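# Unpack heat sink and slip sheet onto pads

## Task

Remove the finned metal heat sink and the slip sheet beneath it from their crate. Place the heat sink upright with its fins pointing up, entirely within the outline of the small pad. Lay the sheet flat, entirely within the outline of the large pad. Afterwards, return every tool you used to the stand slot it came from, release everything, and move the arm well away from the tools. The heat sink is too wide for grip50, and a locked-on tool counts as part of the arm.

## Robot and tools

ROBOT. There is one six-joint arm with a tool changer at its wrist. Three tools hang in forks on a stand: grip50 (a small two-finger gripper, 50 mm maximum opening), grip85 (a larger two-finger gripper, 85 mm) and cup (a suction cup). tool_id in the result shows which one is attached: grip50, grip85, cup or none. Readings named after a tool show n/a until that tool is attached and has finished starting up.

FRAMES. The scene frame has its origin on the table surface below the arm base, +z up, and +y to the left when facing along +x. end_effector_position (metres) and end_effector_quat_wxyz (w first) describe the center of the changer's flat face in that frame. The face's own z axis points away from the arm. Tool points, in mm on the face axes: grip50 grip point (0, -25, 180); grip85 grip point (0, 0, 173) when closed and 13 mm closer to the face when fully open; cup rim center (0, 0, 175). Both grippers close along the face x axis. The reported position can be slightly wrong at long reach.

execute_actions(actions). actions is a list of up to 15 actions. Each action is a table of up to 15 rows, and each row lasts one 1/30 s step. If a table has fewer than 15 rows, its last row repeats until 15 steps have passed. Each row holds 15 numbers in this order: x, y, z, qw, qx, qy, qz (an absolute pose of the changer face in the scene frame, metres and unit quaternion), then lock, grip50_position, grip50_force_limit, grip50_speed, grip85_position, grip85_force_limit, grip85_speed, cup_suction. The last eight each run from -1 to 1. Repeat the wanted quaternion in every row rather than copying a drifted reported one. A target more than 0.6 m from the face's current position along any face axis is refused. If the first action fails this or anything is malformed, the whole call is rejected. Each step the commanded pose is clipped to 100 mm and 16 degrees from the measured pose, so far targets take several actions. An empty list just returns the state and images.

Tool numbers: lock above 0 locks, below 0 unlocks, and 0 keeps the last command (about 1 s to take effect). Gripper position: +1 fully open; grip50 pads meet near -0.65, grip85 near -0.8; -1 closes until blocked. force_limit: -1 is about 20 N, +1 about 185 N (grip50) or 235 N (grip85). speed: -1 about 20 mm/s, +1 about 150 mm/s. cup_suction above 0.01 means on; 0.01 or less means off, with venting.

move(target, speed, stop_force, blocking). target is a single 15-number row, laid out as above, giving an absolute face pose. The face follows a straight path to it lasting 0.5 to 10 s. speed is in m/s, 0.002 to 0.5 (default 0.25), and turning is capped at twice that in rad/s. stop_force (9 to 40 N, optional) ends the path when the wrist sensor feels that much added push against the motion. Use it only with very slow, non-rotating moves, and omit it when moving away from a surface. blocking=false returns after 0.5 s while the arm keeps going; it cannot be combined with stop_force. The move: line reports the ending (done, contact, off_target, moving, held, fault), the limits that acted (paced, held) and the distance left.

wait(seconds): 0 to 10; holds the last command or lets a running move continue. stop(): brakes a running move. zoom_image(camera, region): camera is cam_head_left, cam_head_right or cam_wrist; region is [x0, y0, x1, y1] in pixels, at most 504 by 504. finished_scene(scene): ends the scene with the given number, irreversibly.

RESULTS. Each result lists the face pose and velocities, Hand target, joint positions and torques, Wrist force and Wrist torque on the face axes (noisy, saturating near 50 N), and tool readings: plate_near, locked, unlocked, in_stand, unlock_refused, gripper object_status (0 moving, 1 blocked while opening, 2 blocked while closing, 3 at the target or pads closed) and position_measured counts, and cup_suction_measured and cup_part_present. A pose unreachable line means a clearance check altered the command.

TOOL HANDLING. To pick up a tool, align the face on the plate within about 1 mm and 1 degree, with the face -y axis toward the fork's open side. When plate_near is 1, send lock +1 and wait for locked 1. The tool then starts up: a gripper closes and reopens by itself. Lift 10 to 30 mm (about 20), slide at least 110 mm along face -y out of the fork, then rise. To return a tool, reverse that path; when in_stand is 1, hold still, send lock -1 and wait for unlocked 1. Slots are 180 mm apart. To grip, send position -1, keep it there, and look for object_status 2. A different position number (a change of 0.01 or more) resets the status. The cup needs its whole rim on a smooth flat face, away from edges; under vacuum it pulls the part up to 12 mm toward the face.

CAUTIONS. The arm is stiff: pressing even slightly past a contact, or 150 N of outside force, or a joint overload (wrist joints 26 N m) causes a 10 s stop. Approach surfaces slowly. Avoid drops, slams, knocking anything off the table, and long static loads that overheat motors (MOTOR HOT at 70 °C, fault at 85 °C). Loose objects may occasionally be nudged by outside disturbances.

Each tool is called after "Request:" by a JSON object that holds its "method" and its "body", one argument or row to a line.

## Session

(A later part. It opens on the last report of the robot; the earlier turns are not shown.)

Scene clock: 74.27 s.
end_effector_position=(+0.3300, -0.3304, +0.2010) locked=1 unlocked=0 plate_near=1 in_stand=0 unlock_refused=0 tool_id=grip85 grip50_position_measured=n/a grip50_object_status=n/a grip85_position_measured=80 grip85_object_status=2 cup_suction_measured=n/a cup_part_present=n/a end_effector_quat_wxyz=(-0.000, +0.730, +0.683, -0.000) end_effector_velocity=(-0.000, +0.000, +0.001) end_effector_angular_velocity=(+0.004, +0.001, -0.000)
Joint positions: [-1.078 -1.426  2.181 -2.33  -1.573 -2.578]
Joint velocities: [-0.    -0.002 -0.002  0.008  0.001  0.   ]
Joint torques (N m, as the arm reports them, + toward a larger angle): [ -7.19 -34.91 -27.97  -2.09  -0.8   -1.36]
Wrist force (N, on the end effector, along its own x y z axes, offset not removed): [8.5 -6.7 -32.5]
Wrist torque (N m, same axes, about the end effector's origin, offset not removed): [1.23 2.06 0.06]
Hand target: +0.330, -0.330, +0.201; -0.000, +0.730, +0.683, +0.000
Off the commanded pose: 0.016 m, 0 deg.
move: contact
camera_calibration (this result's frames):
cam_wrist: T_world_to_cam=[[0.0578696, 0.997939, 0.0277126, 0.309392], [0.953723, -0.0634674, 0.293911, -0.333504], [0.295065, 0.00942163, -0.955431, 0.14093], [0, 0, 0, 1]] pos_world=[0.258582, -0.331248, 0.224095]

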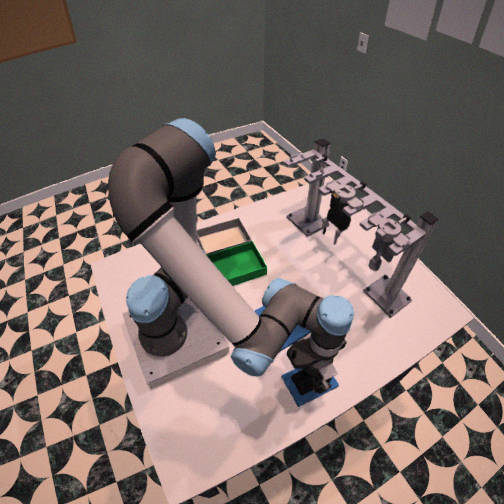

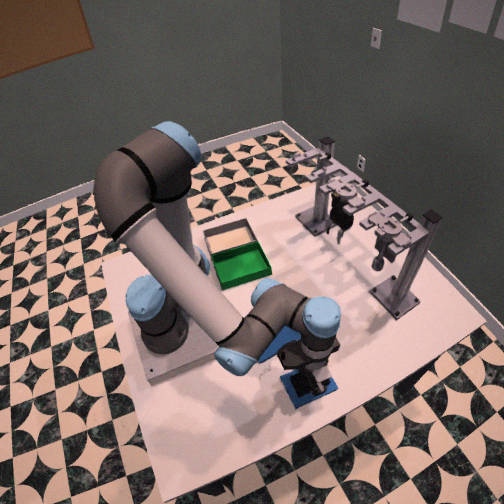

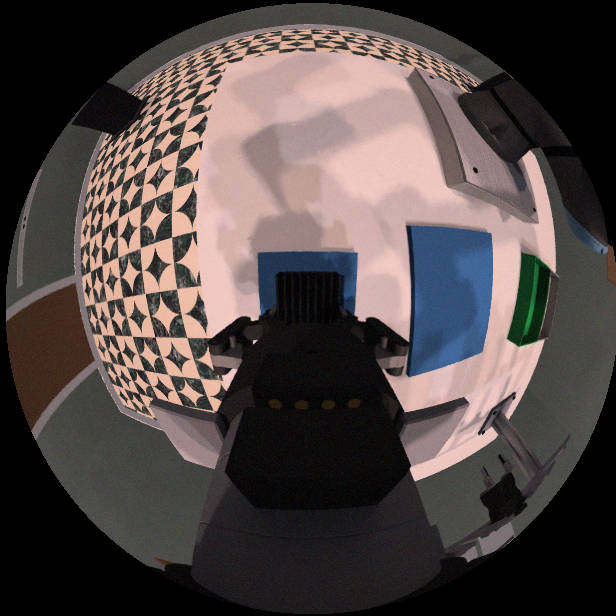

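Request:
{"method": "execute_actions", "body": {
  "actions": [
    [[0.330,-0.3305,0.2014,0,0.7302,0.6833,0,0,0,0,0,1,-0.5,0,0]],
    [[0.330,-0.3305,0.2014,0,0.7302,0.6833,0,0,0,0,0,1,-0.5,0,0]]
  ]
}}

Request:
{"method": "move", "body": {
  "target": [0.330,-0.3305,0.27,0,0.7302,0.6833,0,0,0,0,0,1,-0.5,0,0],
  "speed": 0.1
}}

Request:
{"method": "move", "body": {
  "target": [0.4910,0.1756,0.3803,0,0.6763,0.7367,0,0,0,0,0,1,-0.5,0,0],
  "speed": 0.3
}}

Scene clock: 76.73 s.
end_effector_position=(+0.3300, -0.3305, +0.2014) locked=1 unlocked=0 plate_near=1 in_stand=0 unlock_refused=0 tool_id=grip85 grip50_position_measured=n/a grip50_object_status=n/a grip85_position_measured=3 grip85_object_status=3 cup_suction_measured=n/a cup_part_present=n/a end_effector_quat_wxyz=(+0.000, +0.730, +0.683, +0.000) end_effector_velocity=(-0.000, +0.000, -0.000) end_effector_angular_velocity=(+0.001, +0.001, -0.001)
Joint positions: [-1.078 -1.427  2.181 -2.329 -1.573 -2.578]
Joint velocities: [-0.001  0.     0.     0.001  0.     0.001]
Joint torques (N m, as the arm reports them, + toward a larger angle): [ -3.81 -49.16 -34.62  -2.11   1.76  -0.47]
Wrist force (N, on the end effector, along its own x y z axes, offset not removed): [-2.3 4.8 0.9]
Wrist torque (N m, same axes, about the end effector's origin, offset not removed): [0.26 0.03 0.00]
Hand target: +0.330, -0.331, +0.201; -0.000, +0.730, +0.683, +0.000
Off the commanded pose: 0.000 m, 0 deg.
camera_calibration (this result's frames):
cam_wrist: T_world_to_cam=[[0.0578696, 0.997941, 0.0276514, 0.309465], [0.953704, -0.06345, 0.293978, -0.333676], [0.295127, 0.00935891, -0.955412, 0.141278], [0, 0, 0, 1]] pos_world=[0.258624, -0.331322, 0.224515]

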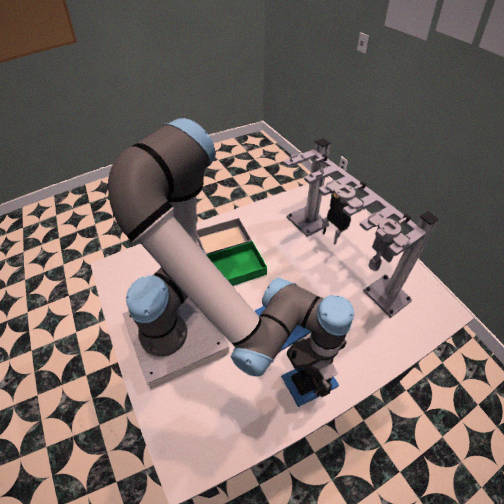

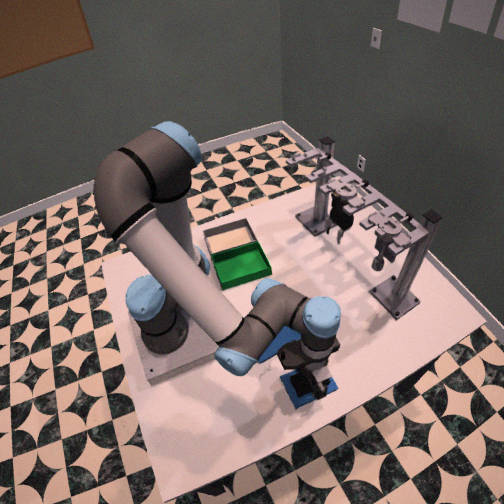

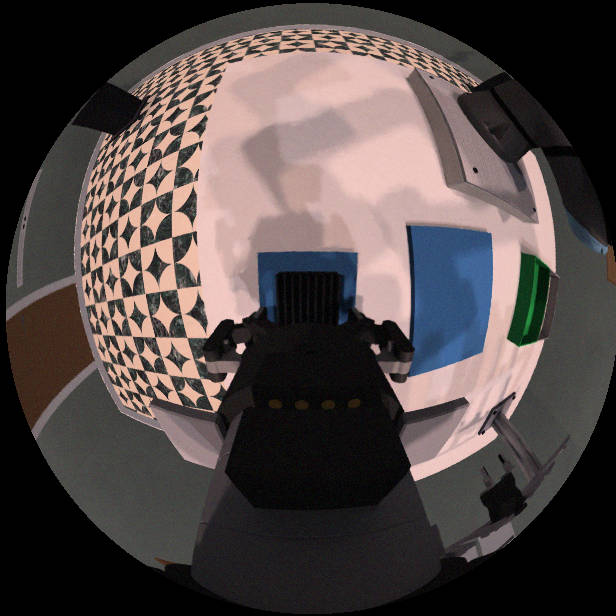

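Scene clock: 77.83 s.
end_effector_position=(+0.3301, -0.3305, +0.2699) locked=1 unlocked=0 plate_near=1 in_stand=0 unlock_refused=0 tool_id=grip85 grip50_position_measured=n/a grip50_object_status=n/a grip85_position_measured=3 grip85_object_status=3 cup_suction_measured=n/a cup_part_present=n/a end_effector_quat_wxyz=(+0.000, +0.730, +0.683, +0.000) end_effector_velocity=(+0.000, +0.000, +0.001) end_effector_angular_velocity=(+0.001, +0.000, +0.001)
Joint positions: [-1.077 -1.543  2.09  -2.122 -1.573 -2.578]
Joint velocities: [ 0.    -0.001 -0.002  0.004  0.    -0.001]
Joint torques (N m, as the arm reports them, + toward a larger angle): [ -1.88 -46.73 -37.9   -2.07   1.58  -0.03]
Wrist force (N, on the end effector, along its own x y z axes, offset not removed): [-3.0 2.3 2.1]
Wrist torque (N m, same axes, about the end effector's origin, offset not removed): [0.22 0.17 -0.03]
Hand target: +0.330, -0.331, +0.270; +0.000, +0.730, +0.683, -0.000
Off the commanded pose: 0.000 m, 0 deg.
move: done
camera_calibration (this result's frames):
cam_wrist: T_world_to_cam=[[0.0578685, 0.997941, 0.0276448, 0.307591], [0.9537, -0.0634471, 0.293992, -0.353887], [0.295141, 0.00935195, -0.955408, 0.206737], [0, 0, 0, 1]] pos_world=[0.258685, -0.331344, 0.293054]

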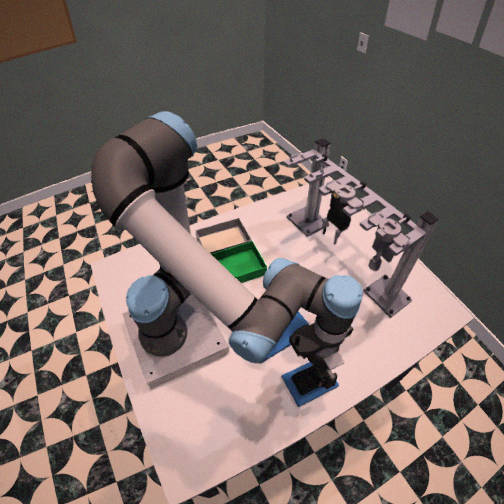

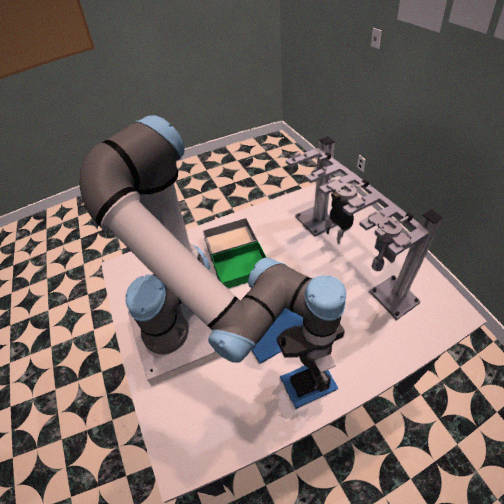

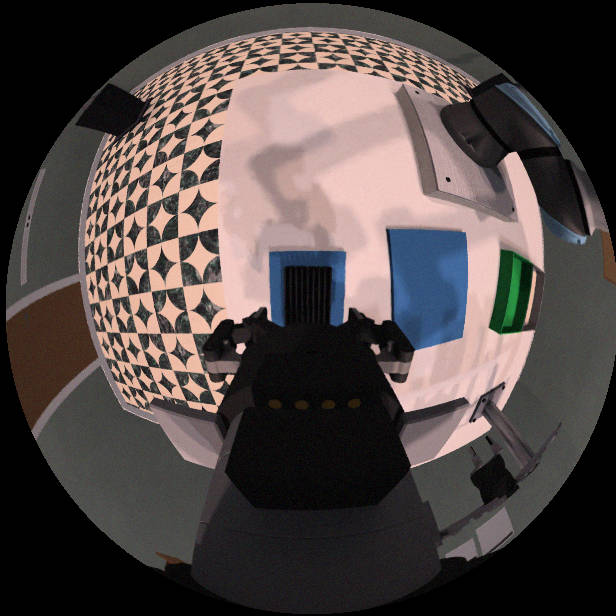

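Scene clock: 80.20 s.
end_effector_position=(+0.4910, +0.1759, +0.3802) locked=1 unlocked=0 plate_near=1 in_stand=0 unlock_refused=0 tool_id=grip85 grip50_position_measured=n/a grip50_object_status=n/a grip85_position_measured=3 grip85_object_status=3 cup_suction_measured=n/a cup_part_present=n/a end_effector_quat_wxyz=(+0.000, +0.676, +0.737, -0.001) end_effector_velocity=(+0.001, +0.001, +0.000) end_effector_angular_velocity=(-0.000, -0.000, -0.001)
Joint positions: [ 0.086 -1.511  1.757 -1.814 -1.576 -1.566]
Joint velocities: [ 0.002  0.003 -0.003  0.    -0.     0.003]
Joint torques (N m, as the arm reports them, + toward a larger angle): [  6.31 -26.35 -41.36  -1.99  -1.75   1.12]
Wrist force (N, on the end effector, along its own x y z axes, offset not removed): [-2.5 2.0 2.7]
Wrist torque (N m, same axes, about the end effector's origin, offset not removed): [0.12 0.09 0.14]
Hand target: +0.491, +0.176, +0.380; +0.000, +0.676, +0.737, -0.001
Off the commanded pose: 0.000 m, 0 deg.
move: done
camera_calibration (this result's frames):
cam_wrist: T_world_to_cam=[[-0.0936223, 0.995248, 0.0267504, -0.134936], [0.952535, 0.0817221, 0.293256, -0.532308], [0.289676, 0.052936, -0.95566, 0.254983], [0, 0, 0, 1]] pos_world=[0.420547, 0.164299, 0.403389]

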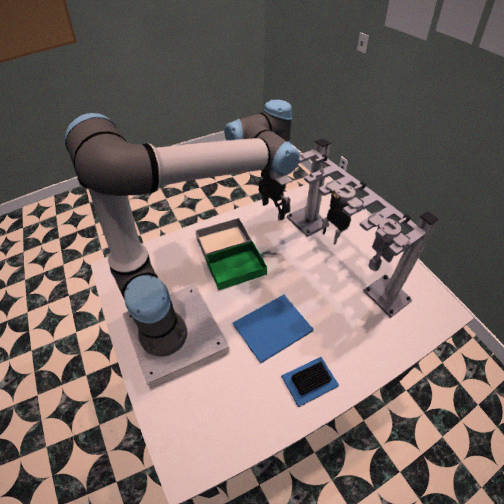

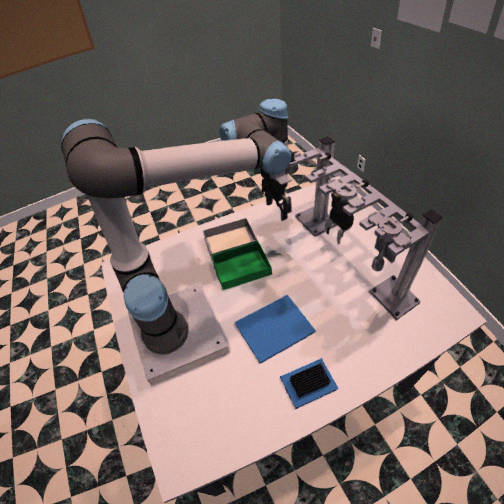

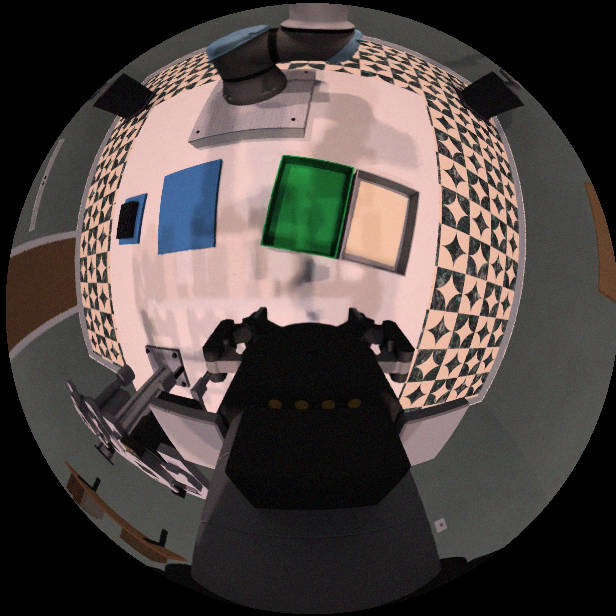

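Measure the sheet from here before moving on.

Request:
{"method": "zoom_image", "body": {
  "camera": "cam_wrist",
  "region": [325, 160, 435, 285]
}}

Request:
{"method": "move", "body": {
  "target": [0.6205,0.1867,0.3803,0,0.6763,0.7367,0,0,0,0,0,1,-0.5,0,0],
  "speed": 0.08,
  "stop_force": 15
}}

Request:
{"method": "move", "body": {
  "target": [0.6205,0.1867,0.3606,0,0.6763,0.7367,0,0,0,0,0,1,-0.5,0,0],
  "speed": 0.015,
  "stop_force": 15
}}

Region (325, 160, 435, 285) of cam_wrist's 616x616 image, scaled by 4.032, with more detail than that image has; it fills the left 444 columns of this view, and the rest is white.

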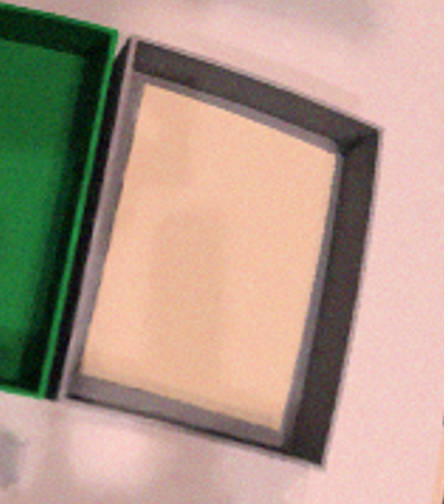

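Scene clock: 85.73 s.
end_effector_position=(+0.6204, +0.1867, +0.3801) locked=1 unlocked=0 plate_near=1 in_stand=0 unlock_refused=0 tool_id=grip85 grip50_position_measured=n/a grip50_object_status=n/a grip85_position_measured=3 grip85_object_status=3 cup_suction_measured=n/a cup_part_present=n/a end_effector_quat_wxyz=(-0.000, +0.676, +0.737, +0.000) end_effector_velocity=(+0.002, -0.002, +0.000) end_effector_angular_velocity=(+0.000, +0.000, -0.004)
Joint positions: [ 0.085 -1.212  1.39  -1.747 -1.575 -1.568]
Joint velocities: [-0.003  0.003 -0.004  0.001  0.     0.001]
Joint torques (N m, as the arm reports them, + toward a larger angle): [  2.33 -43.94 -41.86  -2.01   0.97   0.03]
Wrist force (N, on the end effector, along its own x y z axes, offset not removed): [0.1 1.9 1.2]
Wrist torque (N m, same axes, about the end effector's origin, offset not removed): [0.16 -0.01 0.17]
Hand target: +0.620, +0.187, +0.380; -0.000, +0.676, +0.737, +0.000
Off the commanded pose: 0.000 m, 0 deg.
move: done
camera_calibration (this result's frames):
cam_wrist: T_world_to_cam=[[-0.0936716, 0.995218, 0.0276937, -0.133896], [0.952328, 0.0814537, 0.294, -0.656578], [0.290338, 0.0539129, -0.955404, 0.216109], [0, 0, 0, 1]] pos_world=[0.54999, 0.175085, 0.403214]

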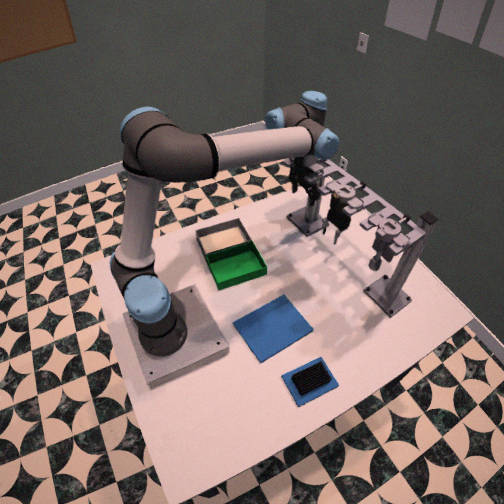

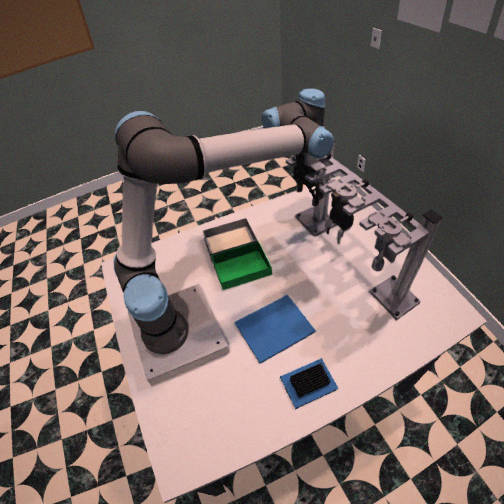

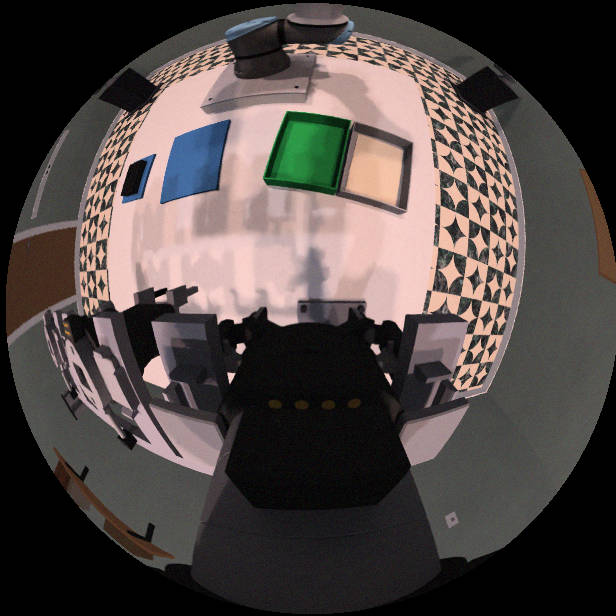

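Scene clock: 87.30 s.
end_effector_position=(+0.6205, +0.1867, +0.3607) locked=1 unlocked=0 plate_near=1 in_stand=1 unlock_refused=0 tool_id=grip85 grip50_position_measured=n/a grip50_object_status=n/a grip85_position_measured=3 grip85_object_status=3 cup_suction_measured=n/a cup_part_present=n/a end_effector_quat_wxyz=(-0.000, +0.676, +0.737, -0.000) end_effector_velocity=(+0.000, -0.000, -0.001) end_effector_angular_velocity=(+0.000, -0.001, -0.001)
Joint positions: [ 0.085 -1.203  1.427 -1.794 -1.575 -1.568]
Joint velocities: [-0.001  0.     0.002 -0.003 -0.    -0.   ]
Joint torques (N m, as the arm reports them, + toward a larger angle): [ -7.06 -45.99 -24.38  -7.19  -1.69  -1.48]
Wrist force (N, on the end effector, along its own x y z axes, offset not removed): [-1.0 3.2 1.3]
Wrist torque (N m, same axes, about the end effector's origin, offset not removed): [0.28 0.04 0.04]
Hand target: +0.620, +0.187, +0.361; -0.000, +0.676, +0.737, -0.000
Off the commanded pose: 0.000 m, 0 deg.
move: done
camera_calibration (this result's frames):
cam_wrist: T_world_to_cam=[[-0.0936791, 0.995218, 0.0276513, -0.133346], [0.952337, 0.0814751, 0.293966, -0.650924], [0.290307, 0.0538718, -0.955416, 0.19757], [0, 0, 0, 1]] pos_world=[0.550051, 0.175099, 0.383798]

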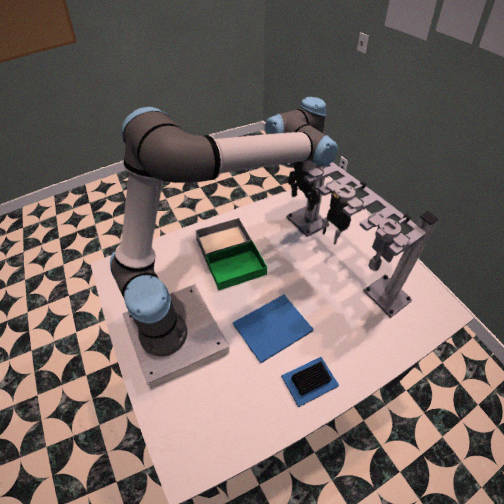

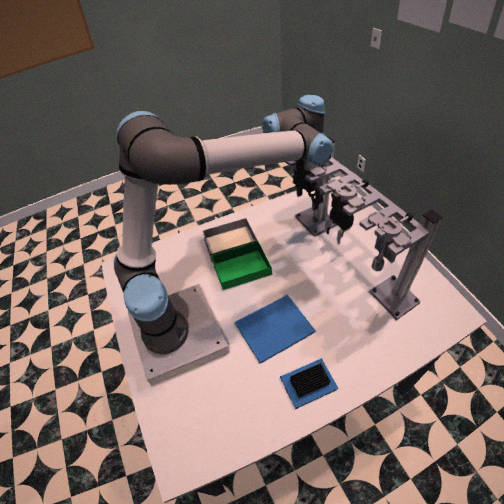

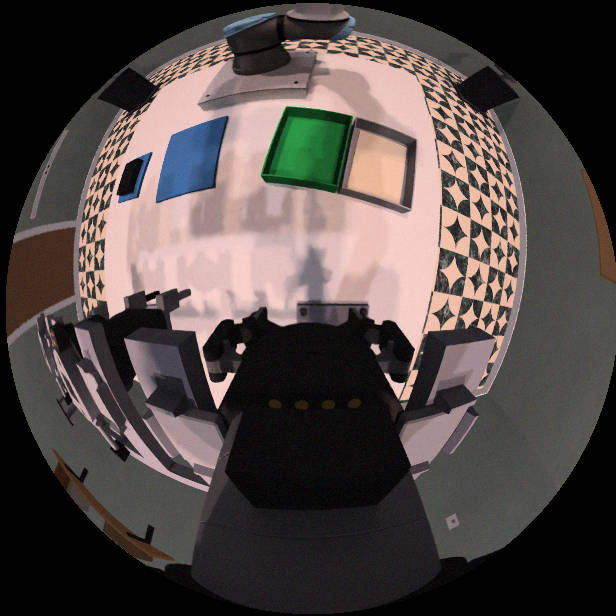

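Request:
{"method": "execute_actions", "body": {
  "actions": [
    [[0.6205,0.1867,0.3604,0,0.6763,0.7367,0,-1,0,0,0,1,-0.5,0,0]],
    [[0.6205,0.1867,0.3604,0,0.6763,0.7367,0,-1,0,0,0,1,-0.5,0,0]],
    [[0.6205,0.1867,0.3604,0,0.6763,0.7367,0,-1,0,0,0,1,-0.5,0,0]]
  ]
}}

Scene clock: 89.50 s.
end_effector_position=(+0.6205, +0.1867, +0.3604) locked=0 unlocked=1 plate_near=1 in_stand=1 unlock_refused=0 tool_id=none grip50_position_measured=n/a grip50_object_status=n/a grip85_position_measured=n/a grip85_object_status=n/a cup_suction_measured=n/a cup_part_present=n/a end_effector_quat_wxyz=(+0.000, +0.676, +0.737, -0.000) end_effector_velocity=(+0.000, -0.000, +0.000) end_effector_angular_velocity=(+0.001, +0.000, -0.001)
Joint positions: [ 0.085 -1.203  1.428 -1.795 -1.575 -1.568]
Joint velocities: [-0.001 -0.    -0.     0.     0.001 -0.   ]
Joint torques (N m, as the arm reports them, + toward a larger angle): [ -6.57 -35.97 -18.04  -5.1   -0.79  -1.26]
Wrist force (N, on the end effector, along its own x y z axes, offset not removed): [0.5 3.1 -1.5]
Wrist torque (N m, same axes, about the end effector's origin, offset not removed): [0.30 -0.03 0.23]
Hand target: +0.620, +0.187, +0.360; +0.000, +0.676, +0.737, +0.000
Off the commanded pose: 0.000 m, 0 deg.
camera_calibration (this result's frames):
cam_wrist: T_world_to_cam=[[-0.0936797, 0.995218, 0.0276458, -0.133333], [0.952332, 0.0814765, 0.293981, -0.650864], [0.290322, 0.053868, -0.955411, 0.197284], [0, 0, 0, 1]] pos_world=[0.550073, 0.175098, 0.383514]

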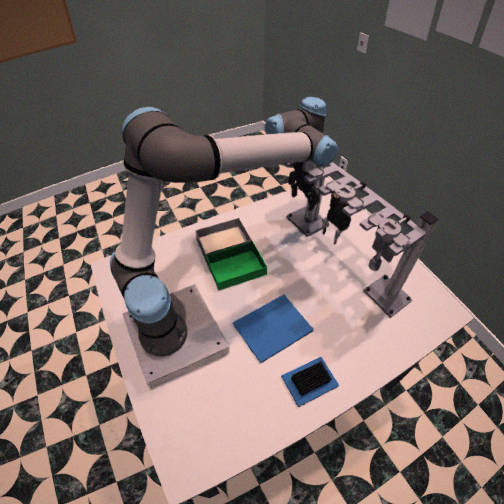

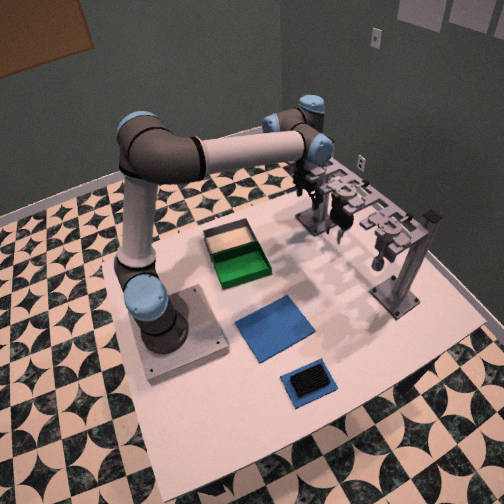

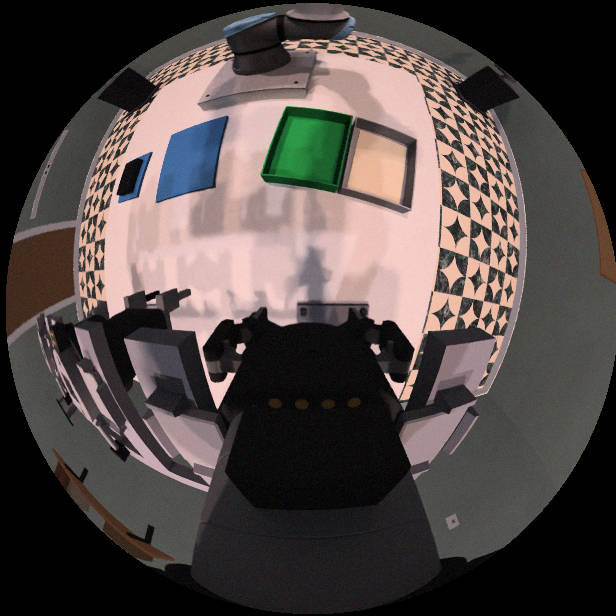

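Request:
{"method": "move", "body": {
  "target": [0.6205,0.1867,0.40,0,0.6763,0.7367,0,0,0,0,0,1,0,0,0],
  "speed": 0.06
}}

Request:
{"method": "zoom_image", "body": {
  "camera": "cam_wrist",
  "region": [160, 290, 460, 450]
}}

Request:
{"method": "move", "body": {
  "target": [0.6512,-0.1720,0.40,0,0.6763,0.7367,0,0,0,0,0,1,0,0,0],
  "speed": 0.25
}}

Request:
{"method": "zoom_image", "body": {
  "camera": "cam_wrist",
  "region": [160, 290, 460, 450]
}}

Scene clock: 92.33 s.
end_effector_position=(+0.6205, +0.1867, +0.3999) locked=0 unlocked=1 plate_near=0 in_stand=0 unlock_refused=0 tool_id=none grip50_position_measured=n/a grip50_object_status=n/a grip85_position_measured=n/a grip85_object_status=n/a cup_suction_measured=n/a cup_part_present=n/a end_effector_quat_wxyz=(+0.000, +0.676, +0.737, +0.000) end_effector_velocity=(+0.000, +0.000, +0.001) end_effector_angular_velocity=(-0.000, +0.001, -0.000)
Joint positions: [ 0.085 -1.219  1.348 -1.699 -1.575 -1.567]
Joint velocities: [ 0.     0.    -0.003  0.003 -0.     0.001]
Joint torques (N m, as the arm reports them, + toward a larger angle): [  4.95 -60.3  -34.34  -0.67   1.95   1.3 ]
Wrist force (N, on the end effector, along its own x y z axes, offset not removed): [-3.0 1.0 0.1]
Wrist torque (N m, same axes, about the end effector's origin, offset not removed): [0.20 0.32 -0.01]
Hand target: +0.621, +0.187, +0.400; +0.000, +0.676, +0.737, +0.000
Off the commanded pose: 0.000 m, 0 deg.
move: done
camera_calibration (this result's frames):
cam_wrist: T_world_to_cam=[[-0.093676, 0.995219, 0.0276518, -0.134429], [0.952331, 0.0814708, 0.293987, -0.662514], [0.290328, 0.0538732, -0.955409, 0.235026], [0, 0, 0, 1]] pos_world=[0.550105, 0.175101, 0.423033]

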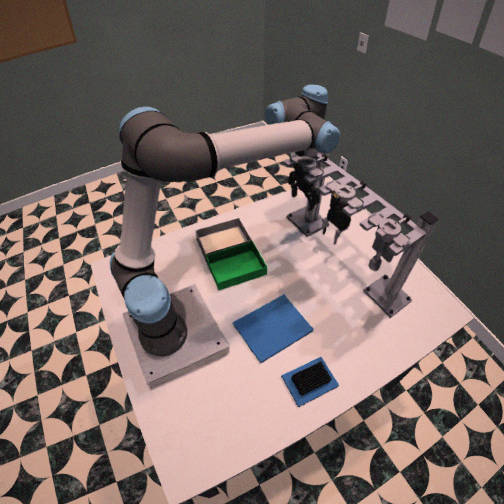

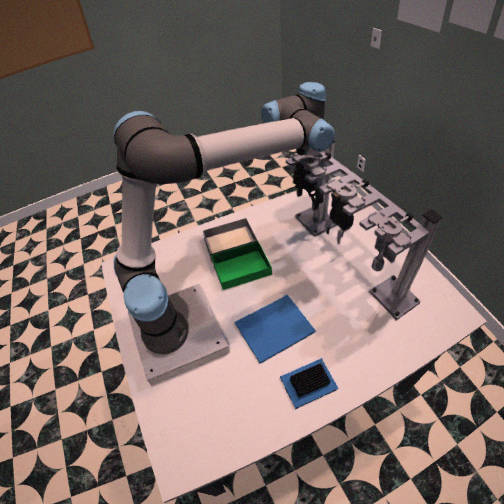

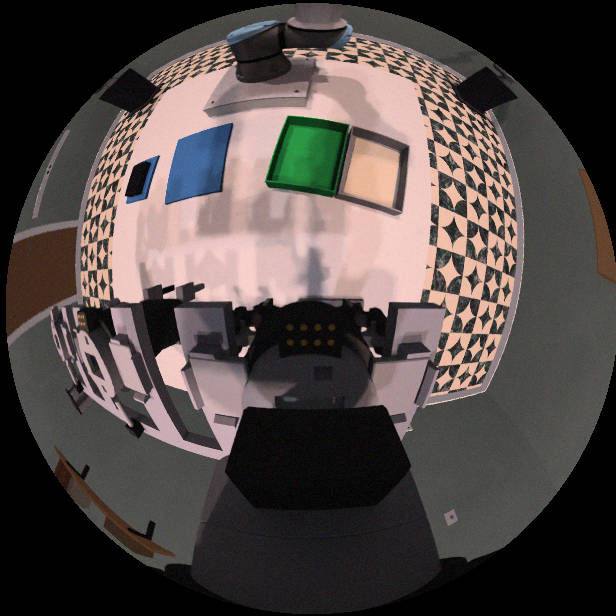

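Region (160, 290, 460, 450) of cam_wrist's 616x616 image, scaled by 1.680, with more detail than that image has; it fills the top 269 rows of this view, and the rest is white.

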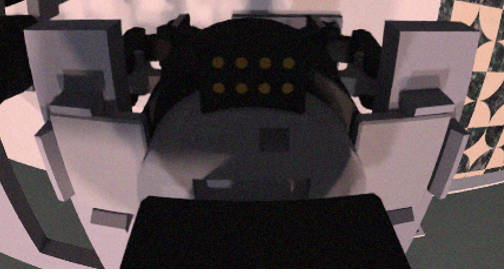

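Scene clock: 94.30 s.
end_effector_position=(+0.6513, -0.1721, +0.4000) locked=0 unlocked=1 plate_near=0 in_stand=0 unlock_refused=0 tool_id=none grip50_position_measured=n/a grip50_object_status=n/a grip85_position_measured=n/a grip85_object_status=n/a cup_suction_measured=n/a cup_part_present=n/a end_effector_quat_wxyz=(-0.000, +0.676, +0.737, +0.000) end_effector_velocity=(+0.001, -0.001, +0.000) end_effector_angular_velocity=(-0.000, -0.000, -0.001)
Joint positions: [-0.458 -1.159  1.26  -1.673 -1.575 -2.11 ]
Joint velocities: [-0.001  0.002 -0.003  0.001 -0.    -0.   ]
Joint torques (N m, as the arm reports them, + toward a larger angle): [ -6.49 -39.15 -35.38  -0.79   1.97  -1.65]
Wrist force (N, on the end effector, along its own x y z axes, offset not removed): [0.1 1.5 0.3]
Wrist torque (N m, same axes, about the end effector's origin, offset not removed): [0.18 -0.07 -0.07]
Hand target: +0.651, -0.172, +0.400; -0.000, +0.676, +0.737, +0.000
Off the commanded pose: 0.000 m, 0 deg.
move: done
camera_calibration (this result's frames):
cam_wrist: T_world_to_cam=[[-0.0937181, 0.9952, 0.0281781, 0.225323], [0.952268, 0.0813445, 0.294225, -0.662664], [0.29052, 0.0544073, -0.955321, 0.245396], [0, 0, 0, 1]] pos_world=[0.580858, -0.183689, 0.423055]

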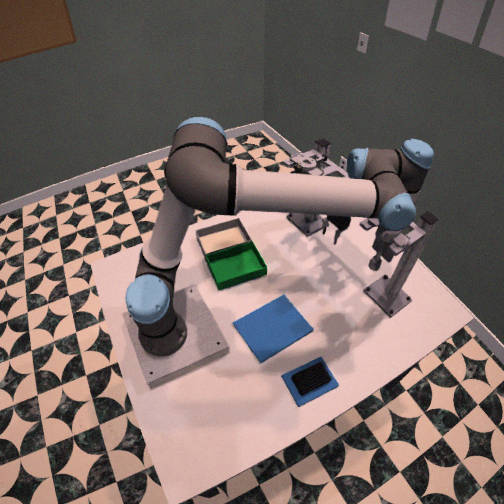

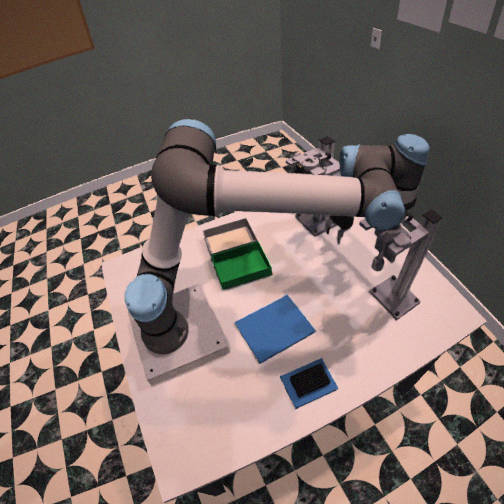

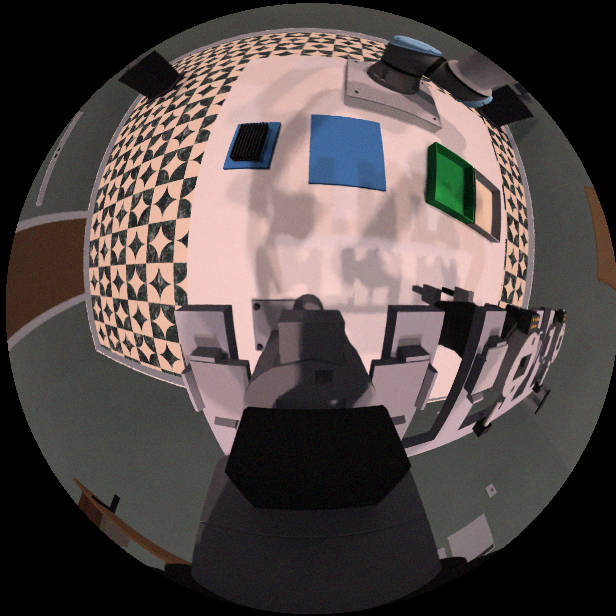

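Region (160, 290, 460, 450) of cam_wrist's 616x616 image, scaled by 1.680, with more detail than that image has; it fills the top 269 rows of this view, and the rest is white.

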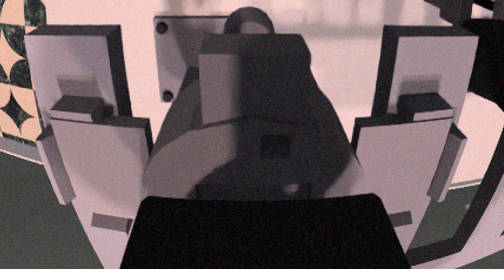

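Request:
{"method": "move", "body": {
  "target": [0.6528,-0.1716,0.40,0,0.6763,0.7367,0,0,0,0,0,1,0,0,0],
  "speed": 0.02
}}

Request:
{"method": "zoom_image", "body": {
  "camera": "cam_wrist",
  "region": [160, 290, 460, 450]
}}

Scene clock: 97.03 s.
end_effector_position=(+0.6528, -0.1716, +0.4000) locked=0 unlocked=1 plate_near=0 in_stand=0 unlock_refused=0 tool_id=none grip50_position_measured=n/a grip50_object_status=n/a grip85_position_measured=n/a grip85_object_status=n/a cup_suction_measured=n/a cup_part_present=n/a end_effector_quat_wxyz=(+0.000, +0.676, +0.737, +0.000) end_effector_velocity=(+0.000, +0.000, -0.000) end_effector_angular_velocity=(+0.001, +0.001, -0.000)
Joint positions: [-0.456 -1.156  1.255 -1.672 -1.575 -2.109]
Joint velocities: [ 0.001  0.001 -0.001  0.001  0.     0.001]
Joint torques (N m, as the arm reports them, + toward a larger angle): [  5.11 -38.76 -35.67  -0.73  -1.77   1.19]
Wrist force (N, on the end effector, along its own x y z axes, offset not removed): [-2.0 0.3 1.3]
Wrist torque (N m, same axes, about the end effector's origin, offset not removed): [-0.05 0.13 0.05]
Hand target: +0.653, -0.172, +0.400; +0.000, +0.676, +0.737, -0.000
Off the commanded pose: 0.000 m, 0 deg.
move: done
camera_calibration (this result's frames):
cam_wrist: T_world_to_cam=[[-0.0936699, 0.995219, 0.0276565, 0.225184], [0.952333, 0.0814638, 0.293983, -0.66405], [0.290324, 0.0538756, -0.955411, 0.245047], [0, 0, 0, 1]] pos_world=[0.582346, -0.183214, 0.423112]

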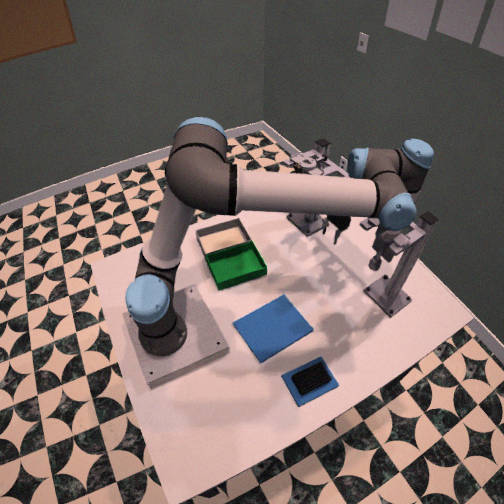

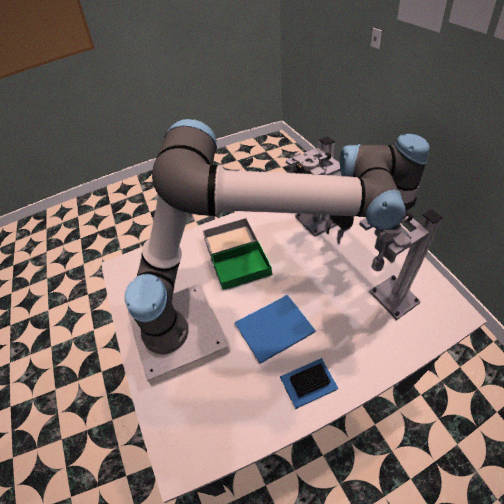

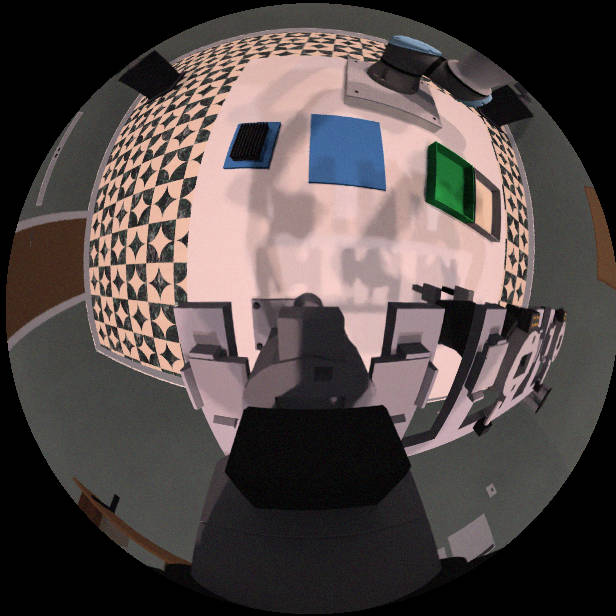

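Region (160, 290, 460, 450) of cam_wrist's 616x616 image, scaled by 1.680, with more detail than that image has; it fills the top 269 rows of this view, and the rest is white.

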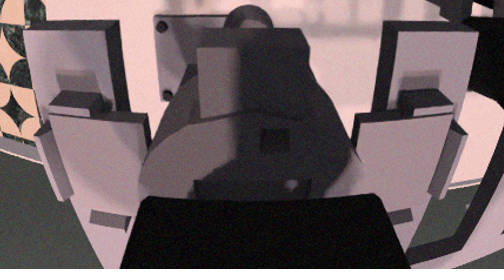

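Request:
{"method": "move", "body": {
  "target": [0.6529,-0.1716,0.366,0,0.6763,0.7367,0,0,0,0,0,1,0,0,0],
  "speed": 0.03,
  "stop_force": 12
}}

Request:
{"method": "move", "body": {
  "target": [0.6529,-0.1716,0.354,0,0.6763,0.7367,0,0,0,0,0,1,0,0,0],
  "speed": 0.003,
  "stop_force": 9
}}

Scene clock: 100.50 s.
end_effector_position=(+0.6529, -0.1716, +0.3661) locked=0 unlocked=1 plate_near=0 in_stand=0 unlock_refused=0 tool_id=none grip50_position_measured=n/a grip50_object_status=n/a grip85_position_measured=n/a grip85_object_status=n/a cup_suction_measured=n/a cup_part_present=n/a end_effector_quat_wxyz=(-0.000, +0.676, +0.737, -0.000) end_effector_velocity=(-0.001, -0.002, -0.002) end_effector_angular_velocity=(+0.000, +0.001, -0.001)
Joint positions: [-0.456 -1.144  1.325 -1.754 -1.575 -2.109]
Joint velocities: [-0.002  0.001  0.003 -0.003  0.    -0.001]
Joint torques (N m, as the arm reports them, + toward a larger angle): [ -7.26 -39.88 -18.55  -5.77  -1.48  -1.44]
Wrist force (N, on the end effector, along its own x y z axes, offset not removed): [-0.6 3.6 0.6]
Wrist torque (N m, same axes, about the end effector's origin, offset not removed): [0.35 0.03 0.12]
Hand target: +0.653, -0.172, +0.366; -0.000, +0.676, +0.737, -0.000
Off the commanded pose: 0.000 m, 0 deg.
move: done
camera_calibration (this result's frames):
cam_wrist: T_world_to_cam=[[-0.0936813, 0.995218, 0.0276521, 0.226109], [0.952339, 0.0814775, 0.293959, -0.654169], [0.2903, 0.0538726, -0.955418, 0.212654], [0, 0, 0, 1]] pos_world=[0.58244, -0.183184, 0.38922]

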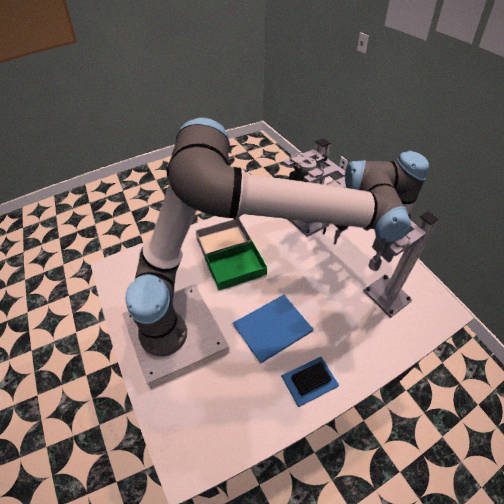

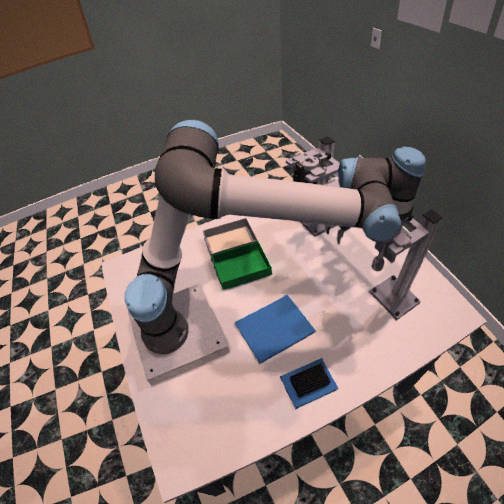

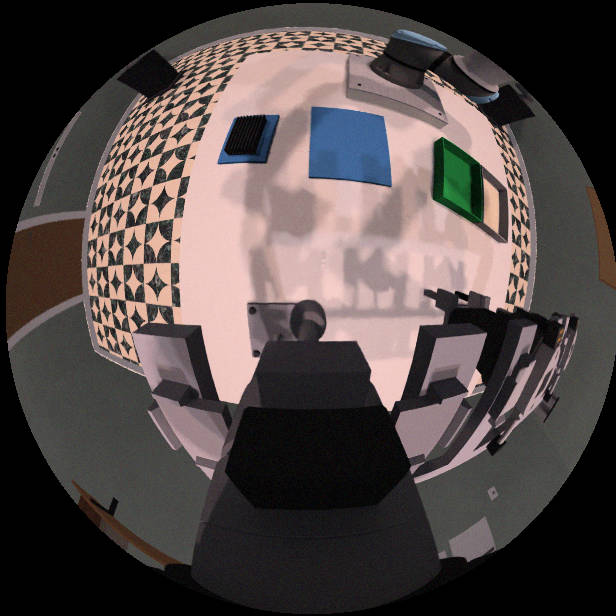

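Scene clock: 102.90 s.
end_effector_position=(+0.6529, -0.1716, +0.3600) locked=0 unlocked=1 plate_near=1 in_stand=1 unlock_refused=0 tool_id=none grip50_position_measured=n/a grip50_object_status=n/a grip85_position_measured=n/a grip85_object_status=n/a cup_suction_measured=n/a cup_part_present=n/a end_effector_quat_wxyz=(+0.000, +0.676, +0.737, +0.000) end_effector_velocity=(-0.000, -0.001, +0.000) end_effector_angular_velocity=(+0.002, +0.003, -0.001)
Joint positions: [-0.456 -1.141  1.337 -1.769 -1.575 -2.109]
Joint velocities: [-0.002  0.001 -0.002  0.004  0.    -0.001]
Joint torques (N m, as the arm reports them, + toward a larger angle): [ -7.62 -35.07 -26.58   1.6   -0.91  -1.36]
Wrist force (N, on the end effector, along its own x y z axes, offset not removed): [0.3 0.8 -17.2]
Wrist torque (N m, same axes, about the end effector's origin, offset not removed): [-0.16 0.43 0.02]
Hand target: +0.653, -0.172, +0.360; +0.000, +0.676, +0.737, +0.000
Off the commanded pose: 0.006 m, 0 deg.
move: contact
camera_calibration (this result's frames):
cam_wrist: T_world_to_cam=[[-0.0936911, 0.995219, 0.0275874, 0.226314], [0.952306, 0.0814998, 0.294061, -0.652392], [0.290406, 0.0538225, -0.955389, 0.206709], [0, 0, 0, 1]] pos_world=[0.582451, -0.183188, 0.383087]

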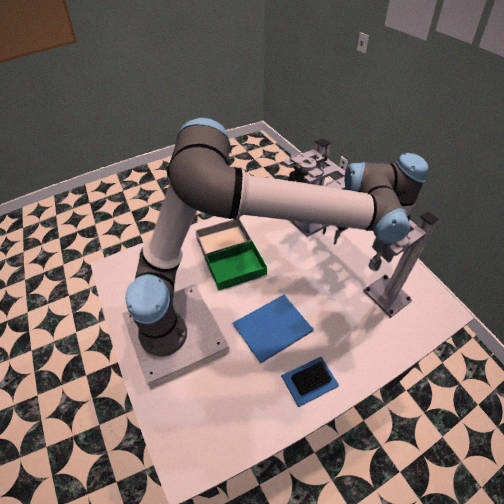

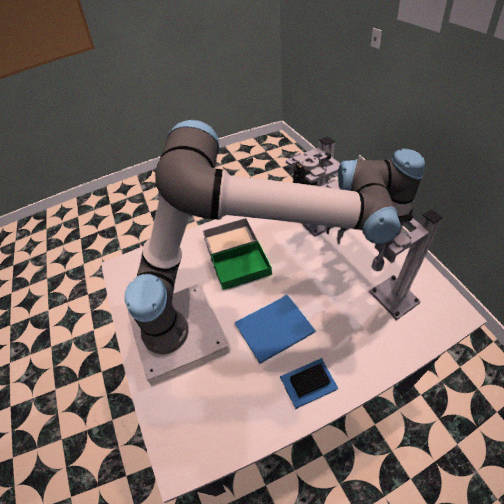

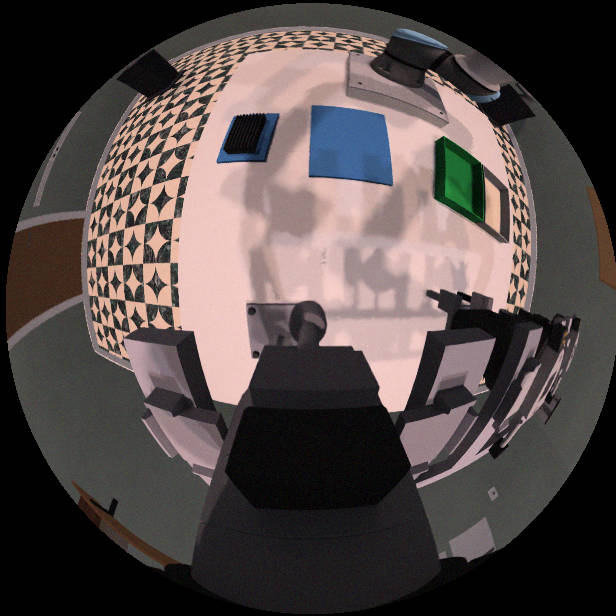

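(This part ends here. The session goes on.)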